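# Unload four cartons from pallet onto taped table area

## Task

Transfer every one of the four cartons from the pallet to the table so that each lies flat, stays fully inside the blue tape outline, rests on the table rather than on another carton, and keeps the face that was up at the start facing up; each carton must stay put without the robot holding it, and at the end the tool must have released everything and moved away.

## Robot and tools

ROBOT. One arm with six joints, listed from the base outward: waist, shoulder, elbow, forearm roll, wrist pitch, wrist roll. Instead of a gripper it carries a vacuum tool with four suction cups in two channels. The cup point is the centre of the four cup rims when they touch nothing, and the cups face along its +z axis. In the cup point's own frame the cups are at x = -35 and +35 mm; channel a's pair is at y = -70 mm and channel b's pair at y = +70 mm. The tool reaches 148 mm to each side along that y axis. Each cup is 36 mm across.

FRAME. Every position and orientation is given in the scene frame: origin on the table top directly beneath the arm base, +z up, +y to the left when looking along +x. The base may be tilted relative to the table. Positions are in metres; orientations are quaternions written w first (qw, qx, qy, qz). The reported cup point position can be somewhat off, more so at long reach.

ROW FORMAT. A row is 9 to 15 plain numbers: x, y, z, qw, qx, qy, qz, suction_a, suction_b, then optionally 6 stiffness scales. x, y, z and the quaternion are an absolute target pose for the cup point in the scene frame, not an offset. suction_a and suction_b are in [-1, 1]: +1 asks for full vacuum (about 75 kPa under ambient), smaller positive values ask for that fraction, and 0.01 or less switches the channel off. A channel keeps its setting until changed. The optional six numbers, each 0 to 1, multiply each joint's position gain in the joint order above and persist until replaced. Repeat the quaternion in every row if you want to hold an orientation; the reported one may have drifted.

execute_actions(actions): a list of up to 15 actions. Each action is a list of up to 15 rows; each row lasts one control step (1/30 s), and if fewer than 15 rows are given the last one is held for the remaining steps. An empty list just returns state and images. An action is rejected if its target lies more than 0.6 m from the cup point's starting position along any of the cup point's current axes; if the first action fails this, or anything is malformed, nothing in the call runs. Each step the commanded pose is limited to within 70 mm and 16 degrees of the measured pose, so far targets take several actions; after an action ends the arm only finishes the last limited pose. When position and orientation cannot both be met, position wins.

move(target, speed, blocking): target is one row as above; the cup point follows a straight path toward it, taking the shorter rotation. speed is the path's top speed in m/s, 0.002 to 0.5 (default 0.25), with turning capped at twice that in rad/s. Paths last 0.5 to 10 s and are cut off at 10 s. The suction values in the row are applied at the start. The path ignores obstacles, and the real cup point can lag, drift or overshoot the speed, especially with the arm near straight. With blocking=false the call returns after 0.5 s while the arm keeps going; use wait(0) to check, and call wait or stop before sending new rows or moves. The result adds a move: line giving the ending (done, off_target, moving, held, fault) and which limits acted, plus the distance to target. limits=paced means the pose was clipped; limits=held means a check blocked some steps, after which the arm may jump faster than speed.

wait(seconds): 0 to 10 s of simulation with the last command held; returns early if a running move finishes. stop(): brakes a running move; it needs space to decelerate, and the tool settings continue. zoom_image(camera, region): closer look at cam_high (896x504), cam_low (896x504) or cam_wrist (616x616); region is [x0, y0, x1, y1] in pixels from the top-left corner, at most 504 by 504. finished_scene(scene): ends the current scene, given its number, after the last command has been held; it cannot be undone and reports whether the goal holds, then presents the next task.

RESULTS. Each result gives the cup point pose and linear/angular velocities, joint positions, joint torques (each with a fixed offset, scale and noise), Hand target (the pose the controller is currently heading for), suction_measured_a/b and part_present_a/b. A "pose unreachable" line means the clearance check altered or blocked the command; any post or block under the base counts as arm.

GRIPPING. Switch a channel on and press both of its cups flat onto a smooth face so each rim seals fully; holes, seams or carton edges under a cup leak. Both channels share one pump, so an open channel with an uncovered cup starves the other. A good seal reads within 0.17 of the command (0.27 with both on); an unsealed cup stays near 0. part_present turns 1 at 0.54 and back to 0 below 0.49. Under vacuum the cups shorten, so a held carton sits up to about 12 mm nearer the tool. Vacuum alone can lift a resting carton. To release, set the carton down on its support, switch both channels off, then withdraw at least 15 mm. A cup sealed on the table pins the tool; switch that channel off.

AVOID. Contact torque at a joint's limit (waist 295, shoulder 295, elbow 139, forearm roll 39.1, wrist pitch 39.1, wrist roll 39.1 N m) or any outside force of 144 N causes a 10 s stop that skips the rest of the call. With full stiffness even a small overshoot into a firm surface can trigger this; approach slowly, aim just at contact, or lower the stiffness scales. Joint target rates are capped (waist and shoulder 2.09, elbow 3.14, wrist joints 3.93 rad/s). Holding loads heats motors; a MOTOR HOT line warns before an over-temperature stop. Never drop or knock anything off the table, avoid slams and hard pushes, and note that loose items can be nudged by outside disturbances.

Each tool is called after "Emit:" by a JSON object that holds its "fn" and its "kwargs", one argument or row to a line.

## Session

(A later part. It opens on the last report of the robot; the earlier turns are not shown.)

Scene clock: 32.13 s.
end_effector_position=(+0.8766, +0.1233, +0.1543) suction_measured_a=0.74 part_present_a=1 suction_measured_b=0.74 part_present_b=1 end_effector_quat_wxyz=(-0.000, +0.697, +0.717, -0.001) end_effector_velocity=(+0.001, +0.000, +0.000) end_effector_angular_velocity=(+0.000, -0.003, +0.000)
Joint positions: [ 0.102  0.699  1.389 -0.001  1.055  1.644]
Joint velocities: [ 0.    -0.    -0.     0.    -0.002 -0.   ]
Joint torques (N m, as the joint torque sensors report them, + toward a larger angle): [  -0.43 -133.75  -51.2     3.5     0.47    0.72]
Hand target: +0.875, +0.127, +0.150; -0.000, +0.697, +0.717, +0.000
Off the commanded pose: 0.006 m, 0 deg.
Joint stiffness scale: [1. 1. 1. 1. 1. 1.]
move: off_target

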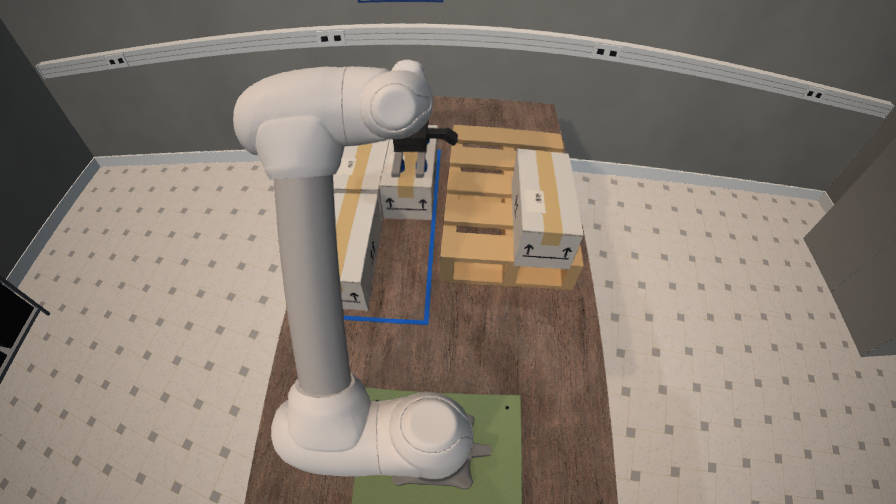

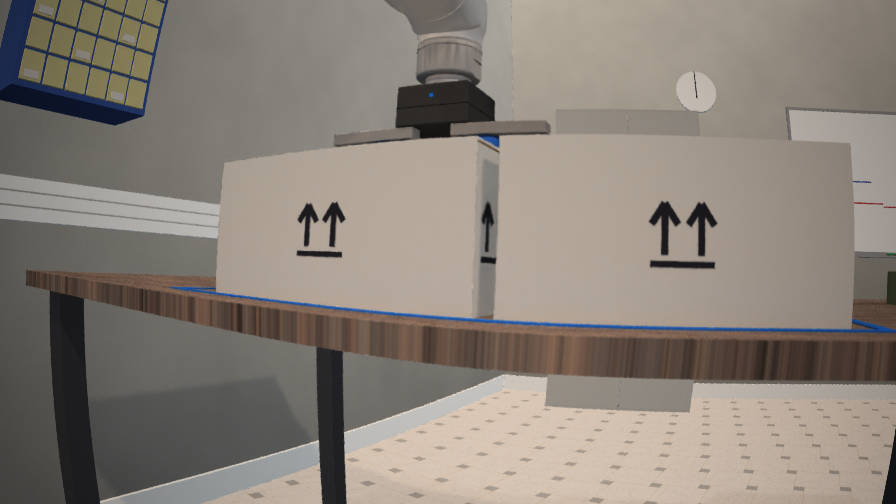

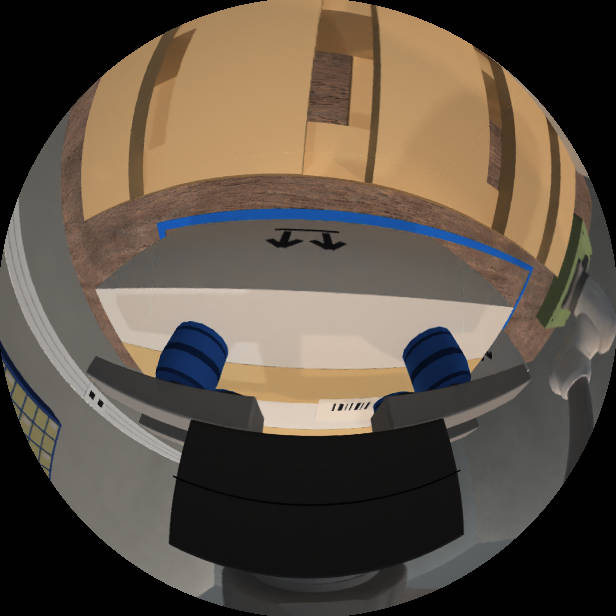

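Emit:
{"fn": "move", "kwargs": {
  "target": [0.875,0.1325,0.133,0,0.697,0.717,0,1,1],
  "speed": 0.03
}}

Emit:
{"fn": "move", "kwargs": {
  "target": [0.875,0.13,0.142,0,0.697,0.717,0,0,0]
}}

Emit:
{"fn": "move", "kwargs": {
  "target": [0.86,0.11,0.30,0,0.7071,0.7071,0,0,0]
}}

Emit:
{"fn": "move", "kwargs": {
  "target": [0.633,-0.277,0.31,0,0.7071,0.7071,0,0,0],
  "speed": 0.4
}}

Emit:
{"fn": "move", "kwargs": {
  "target": [0.633,-0.277,0.258,0,0.7071,0.7071,0,1,1],
  "speed": 0.05
}}

Emit:
{"fn": "move", "kwargs": {
  "target": [0.633,-0.27,0.31,0,0.7071,0.7071,0,1,1],
  "speed": 0.08
}}

Emit:
{"fn": "move", "kwargs": {
  "target": [0.54,0.117,0.31,0,0.697,0.717,0,1,1]
}}

Emit:
{"fn": "move", "kwargs": {
  "target": [0.54,0.128,0.15,0,0.697,0.717,0,1,1],
  "speed": 0.12
}}

Scene clock: 33.67 s.
end_effector_position=(+0.8775, +0.1288, +0.1385) suction_measured_a=0.74 part_present_a=1 suction_measured_b=0.74 part_present_b=1 end_effector_quat_wxyz=(+0.001, +0.697, +0.717, +0.000) end_effector_velocity=(+0.000, +0.001, -0.000) end_effector_angular_velocity=(+0.000, -0.002, -0.000)
Joint positions: [ 0.108  0.714  1.395 -0.001  1.032  1.65 ]
Joint velocities: [ 0.001  0.    -0.     0.    -0.002  0.001]
Joint torques (N m, as the joint torque sensors report them, + toward a larger angle): [   1.32 -133.92  -50.68    3.99    0.97   -0.02]
Hand target: +0.875, +0.132, +0.133; -0.000, +0.697, +0.717, -0.000
Off the commanded pose: 0.007 m, 0 deg.
Joint stiffness scale: [1. 1. 1. 1. 1. 1.]
move: off_target

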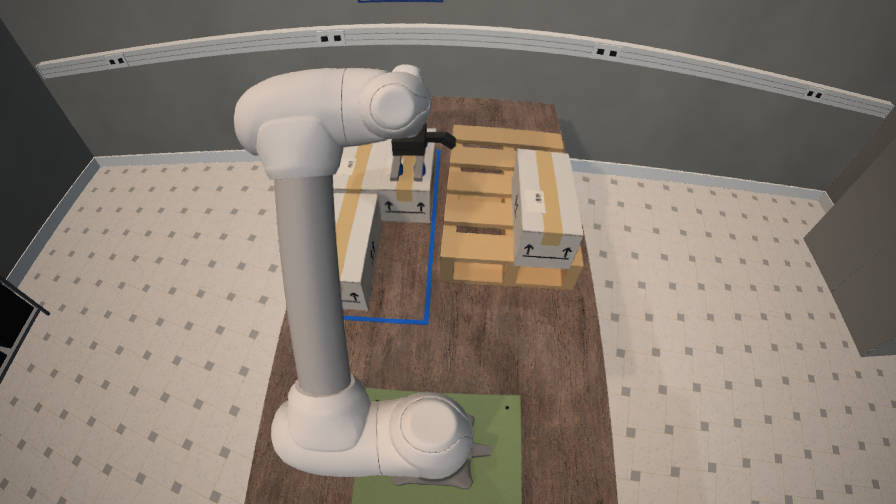

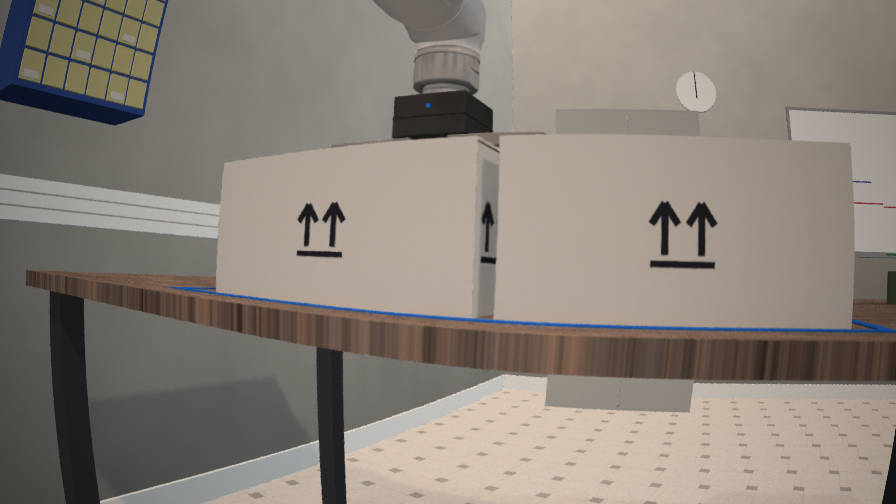

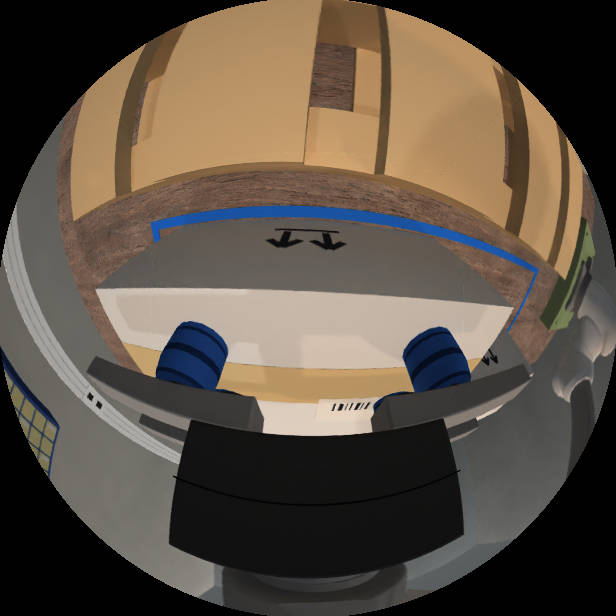

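Scene clock: 34.37 s.
end_effector_position=(+0.8783, +0.1289, +0.1461) suction_measured_a=0.00 part_present_a=0 suction_measured_b=0.00 part_present_b=0 end_effector_quat_wxyz=(+0.003, +0.697, +0.717, +0.003) end_effector_velocity=(-0.000, +0.001, -0.000) end_effector_angular_velocity=(-0.000, +0.000, +0.001)
Joint positions: [ 0.108  0.705  1.394 -0.001  1.032  1.65 ]
Joint velocities: [ 0.001  0.    -0.    -0.     0.     0.   ]
Joint torques (N m, as the joint torque sensors report them, + toward a larger angle): [  4.4  -92.44 -35.1    4.04  -2.11   0.31]
Hand target: +0.875, +0.130, +0.142; +0.000, +0.697, +0.717, -0.000
Off the commanded pose: 0.005 m, 1 deg.
Joint stiffness scale: [1. 1. 1. 1. 1. 1.]
move: off_target

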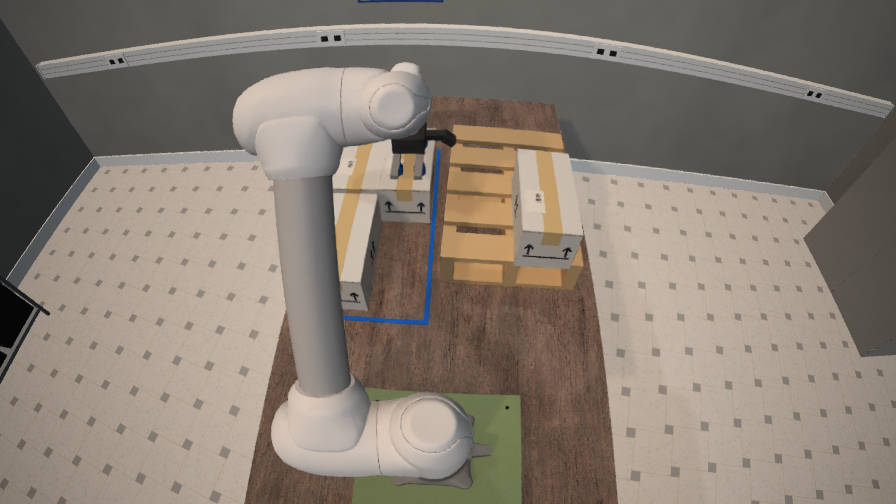

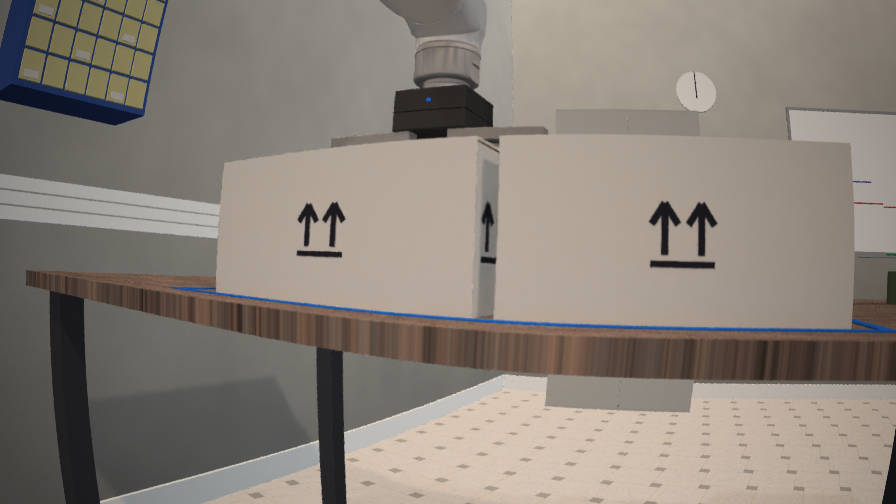

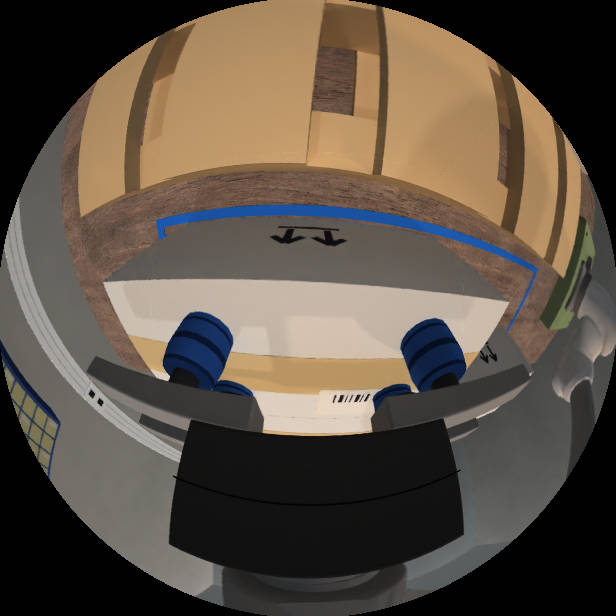

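Scene clock: 35.40 s.
end_effector_position=(+0.8592, +0.1131, +0.2958) suction_measured_a=0.00 part_present_a=0 suction_measured_b=0.00 part_present_b=0 end_effector_quat_wxyz=(+0.001, +0.704, +0.710, +0.000) end_effector_velocity=(-0.001, -0.001, -0.000) end_effector_angular_velocity=(-0.000, +0.004, -0.001)
Joint positions: [ 0.093  0.574  1.327 -0.001  1.239  1.655]
Joint velocities: [-0.001  0.    -0.    -0.     0.005  0.   ]
Joint torques (N m, as the joint torque sensors report them, + toward a larger angle): [  -0.41 -109.94  -44.9     4.27    0.45    0.47]
Hand target: +0.860, +0.110, +0.300; +0.000, +0.707, +0.707, +0.000
Off the commanded pose: 0.005 m, 0 deg.
Joint stiffness scale: [1. 1. 1. 1. 1. 1.]
move: off_target

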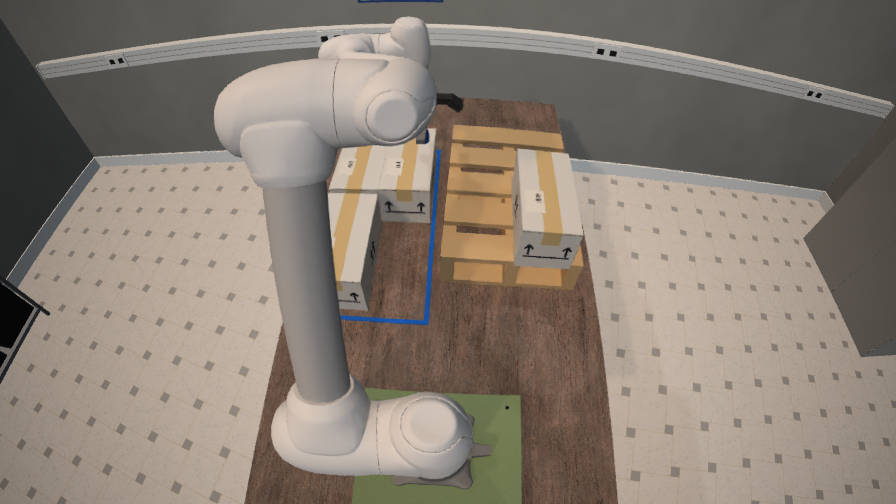

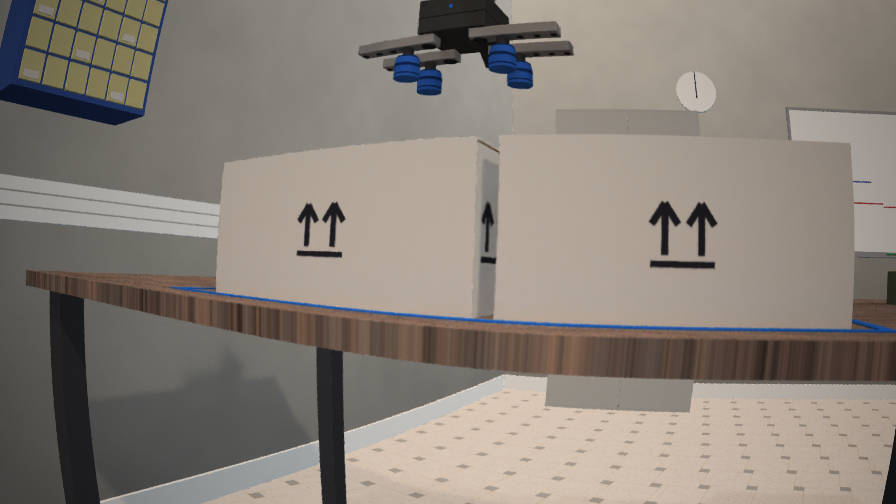

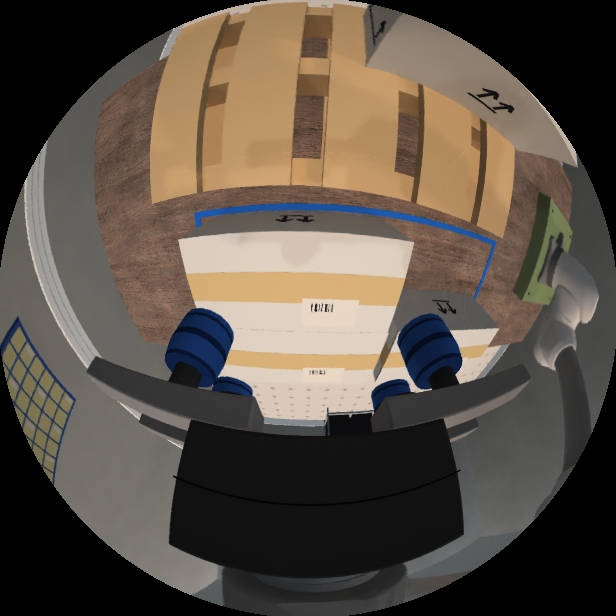

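Scene clock: 37.07 s.
end_effector_position=(+0.6356, -0.2754, +0.3124) suction_measured_a=0.00 part_present_a=0 suction_measured_b=0.00 part_present_b=0 end_effector_quat_wxyz=(-0.002, +0.707, +0.707, -0.001) end_effector_velocity=(+0.000, -0.000, +0.000) end_effector_angular_velocity=(-0.001, -0.002, +0.003)
Joint positions: [-0.457  0.304  1.701 -0.001  1.14   1.112]
Joint velocities: [-0.    -0.     0.    -0.    -0.002 -0.003]
Joint torques (N m, as the joint torque sensors report them, + toward a larger angle): [ -0.62 -76.35 -42.07   3.88   0.42   0.97]
Hand target: +0.633, -0.277, +0.310; -0.000, +0.707, +0.707, -0.000
Off the commanded pose: 0.004 m, 0 deg.
Joint stiffness scale: [1. 1. 1. 1. 1. 1.]
move: off_target

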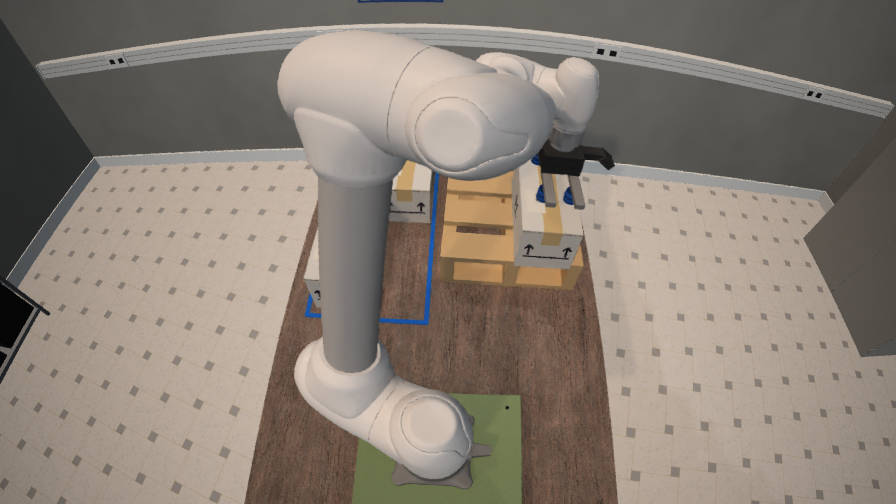

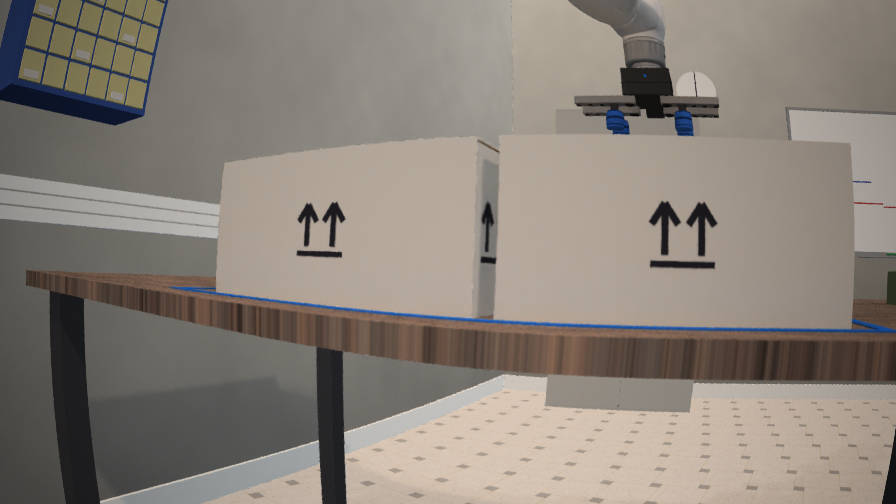

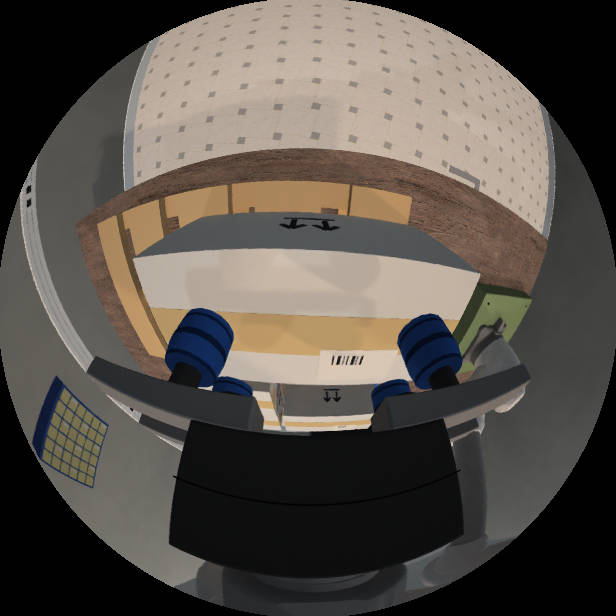

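Scene clock: 38.63 s.
end_effector_position=(+0.6351, -0.2752, +0.2617) suction_measured_a=0.54 part_present_a=1 suction_measured_b=0.54 part_present_b=1 end_effector_quat_wxyz=(-0.000, +0.707, +0.708, -0.001) end_effector_velocity=(+0.001, +0.001, -0.001) end_effector_angular_velocity=(-0.001, -0.002, +0.002)
Joint positions: [-0.457  0.34   1.753 -0.001  1.049  1.112]
Joint velocities: [ 0.002  0.     0.001  0.    -0.004 -0.   ]
Joint torques (N m, as the joint torque sensors report them, + toward a larger angle): [  2.55 -79.23 -43.97   3.38   0.96   0.24]
Hand target: +0.633, -0.277, +0.258; -0.000, +0.707, +0.707, -0.000
Off the commanded pose: 0.005 m, 0 deg.
Joint stiffness scale: [1. 1. 1. 1. 1. 1.]
move: off_target

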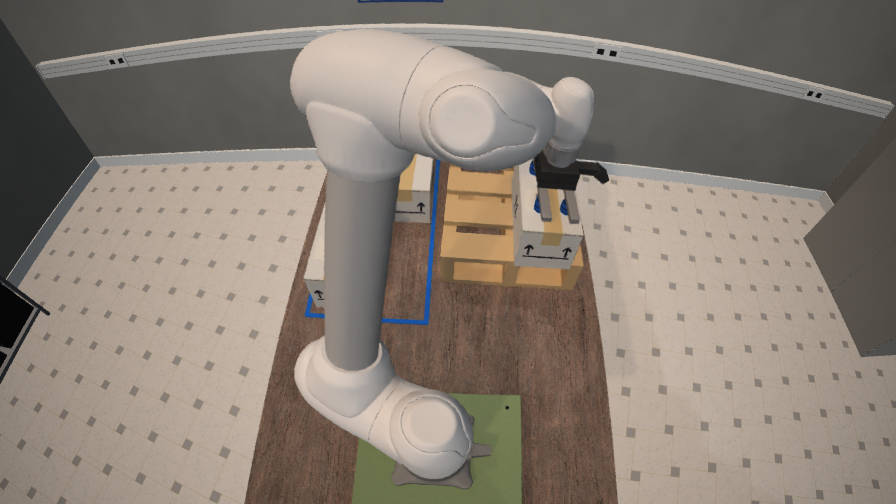

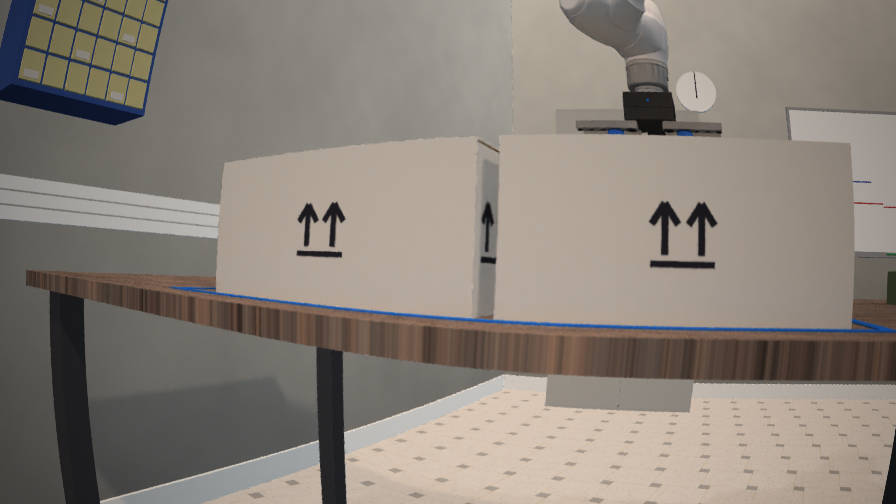

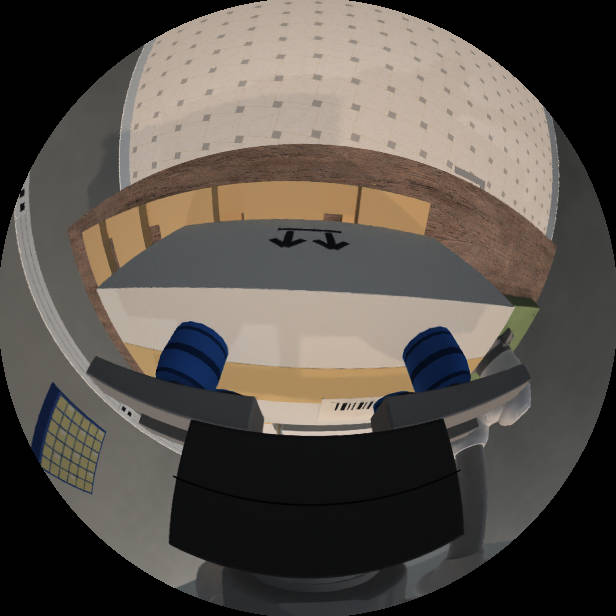

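Scene clock: 39.60 s.
end_effector_position=(+0.6309, -0.2724, +0.3055) suction_measured_a=0.73 part_present_a=1 suction_measured_b=0.73 part_present_b=1 end_effector_quat_wxyz=(+0.001, +0.707, +0.707, -0.000) end_effector_velocity=(-0.001, -0.001, -0.000) end_effector_angular_velocity=(+0.001, +0.002, -0.001)
Joint positions: [-0.456  0.299  1.722 -0.001  1.12   1.114]
Joint velocities: [-0.001  0.    -0.    -0.     0.002 -0.   ]
Joint torques (N m, as the joint torque sensors report them, + toward a larger angle): [  2.09 -92.84 -51.51   4.28   0.76   0.49]
Hand target: +0.633, -0.270, +0.310; +0.000, +0.707, +0.707, -0.000
Off the commanded pose: 0.006 m, 0 deg.
Joint stiffness scale: [1. 1. 1. 1. 1. 1.]
move: off_target

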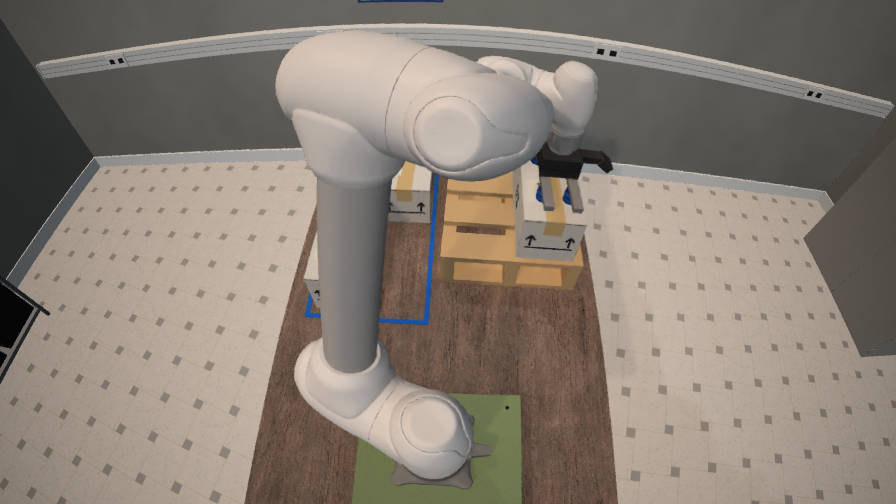

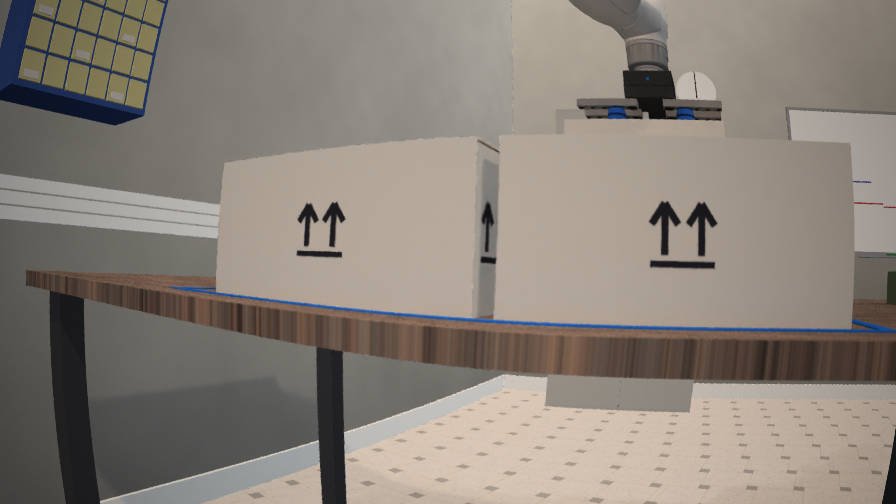

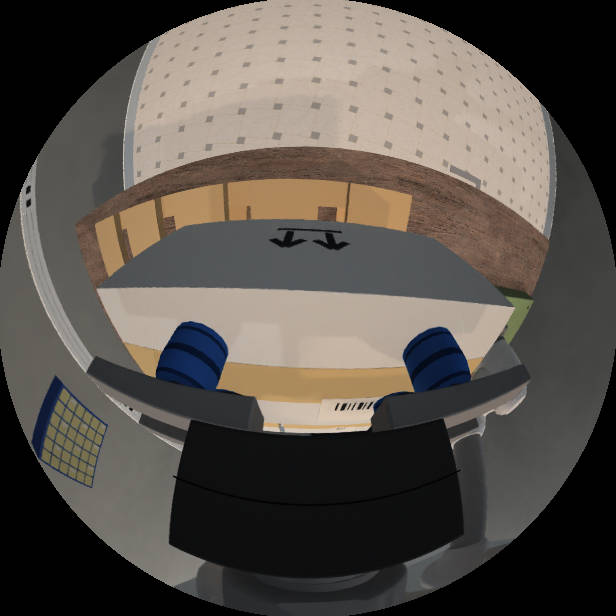

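Scene clock: 41.67 s.
end_effector_position=(+0.5416, +0.1144, +0.3127) suction_measured_a=0.74 part_present_a=1 suction_measured_b=0.74 part_present_b=1 end_effector_quat_wxyz=(-0.000, +0.697, +0.717, -0.001) end_effector_velocity=(-0.000, +0.000, -0.000) end_effector_angular_velocity=(-0.000, +0.001, -0.002)
Joint positions: [ 0.148  0.094  1.962 -0.001  1.087  1.689]
Joint velocities: [ 0.001  0.    -0.    -0.     0.001  0.003]
Joint torques (N m, as the joint torque sensors report them, + toward a larger angle): [  1.55 -63.99 -50.97   4.03   0.32   0.31]
Hand target: +0.540, +0.117, +0.310; +0.000, +0.697, +0.717, +0.000
Off the commanded pose: 0.004 m, 0 deg.
Joint stiffness scale: [1. 1. 1. 1. 1. 1.]
move: off_target

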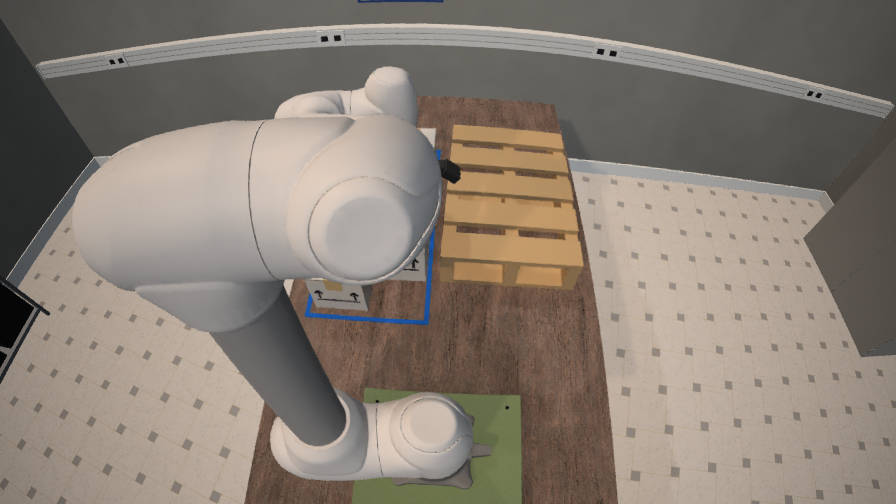

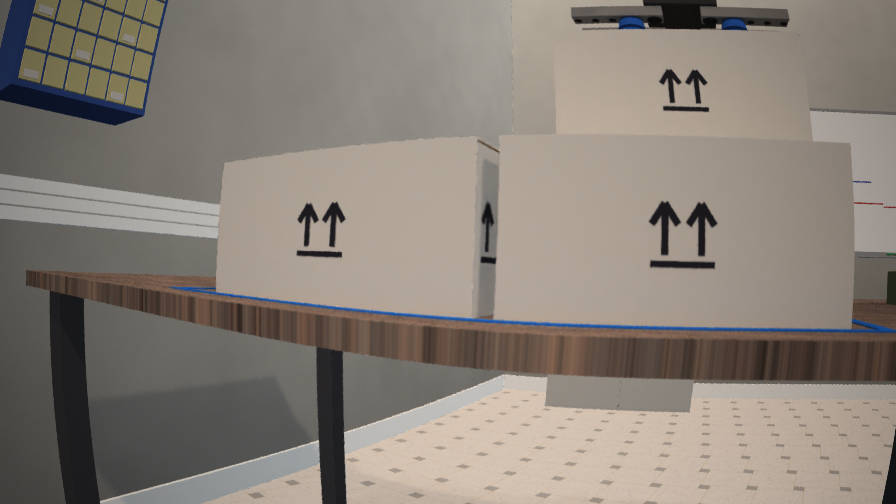

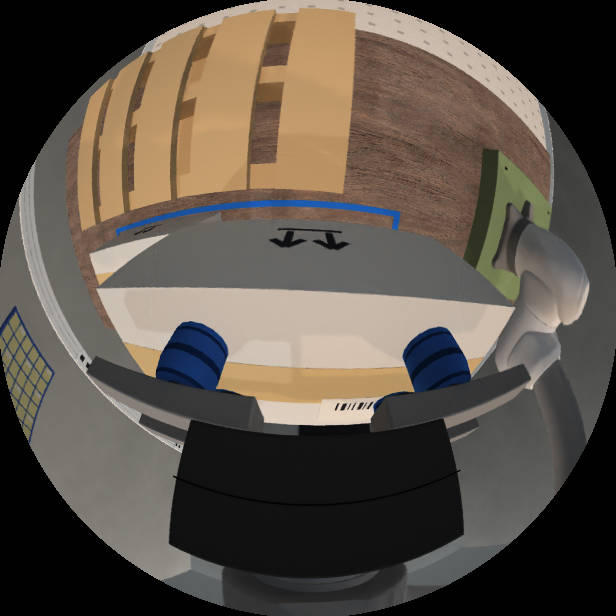

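Scene clock: 43.40 s.
end_effector_position=(+0.5425, +0.1259, +0.1537) suction_measured_a=0.74 part_present_a=1 suction_measured_b=0.74 part_present_b=1 end_effector_quat_wxyz=(+0.000, +0.697, +0.717, -0.001) end_effector_velocity=(+0.001, +0.000, -0.000) end_effector_angular_velocity=(+0.000, -0.003, +0.001)
Joint positions: [ 0.168  0.27   2.098 -0.001  0.774  1.709]
Joint velocities: [ 0.001  0.     0.    -0.    -0.004 -0.   ]
Joint torques (N m, as the joint torque sensors report them, + toward a larger angle): [  2.08 -76.37 -41.39   3.2    0.7    0.39]
Hand target: +0.540, +0.128, +0.150; -0.000, +0.697, +0.717, +0.000
Off the commanded pose: 0.005 m, 0 deg.
Joint stiffness scale: [1. 1. 1. 1. 1. 1.]
move: off_target

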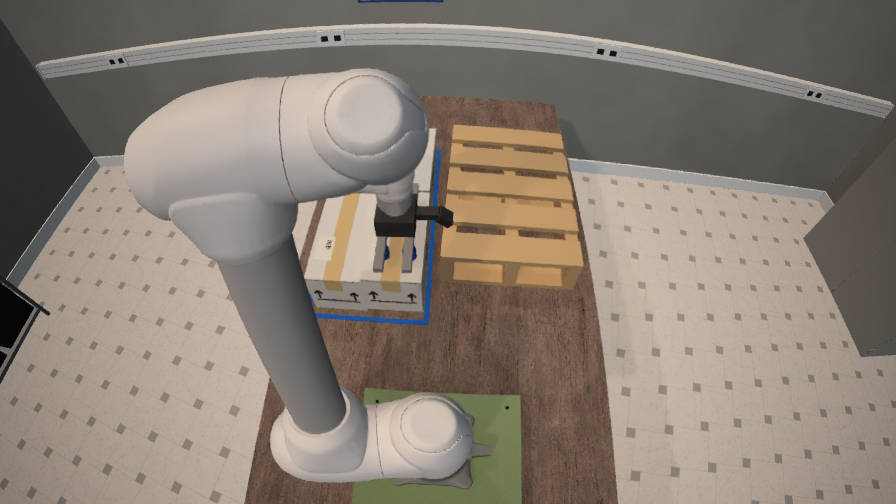

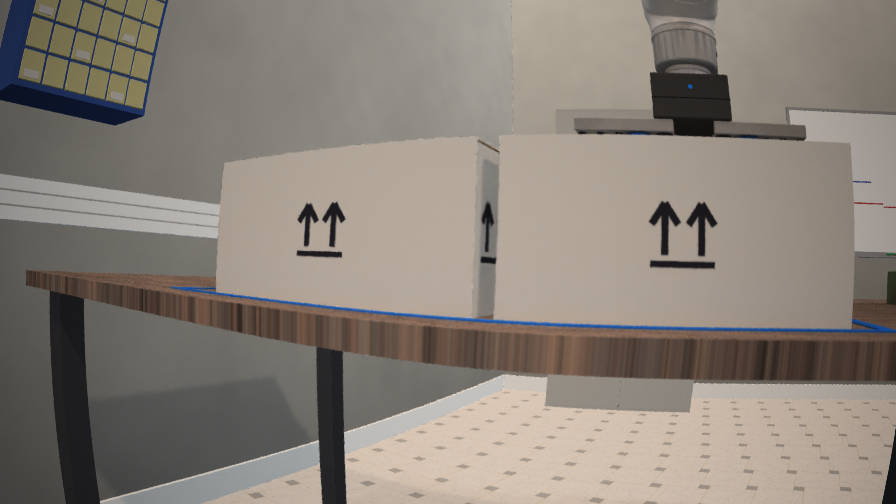

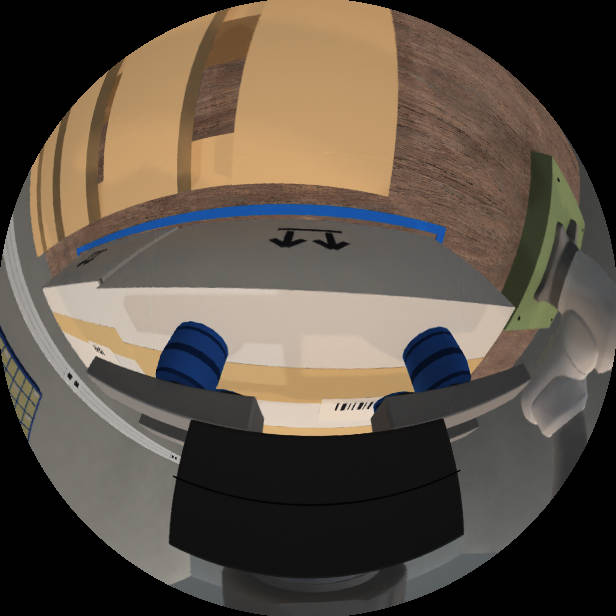

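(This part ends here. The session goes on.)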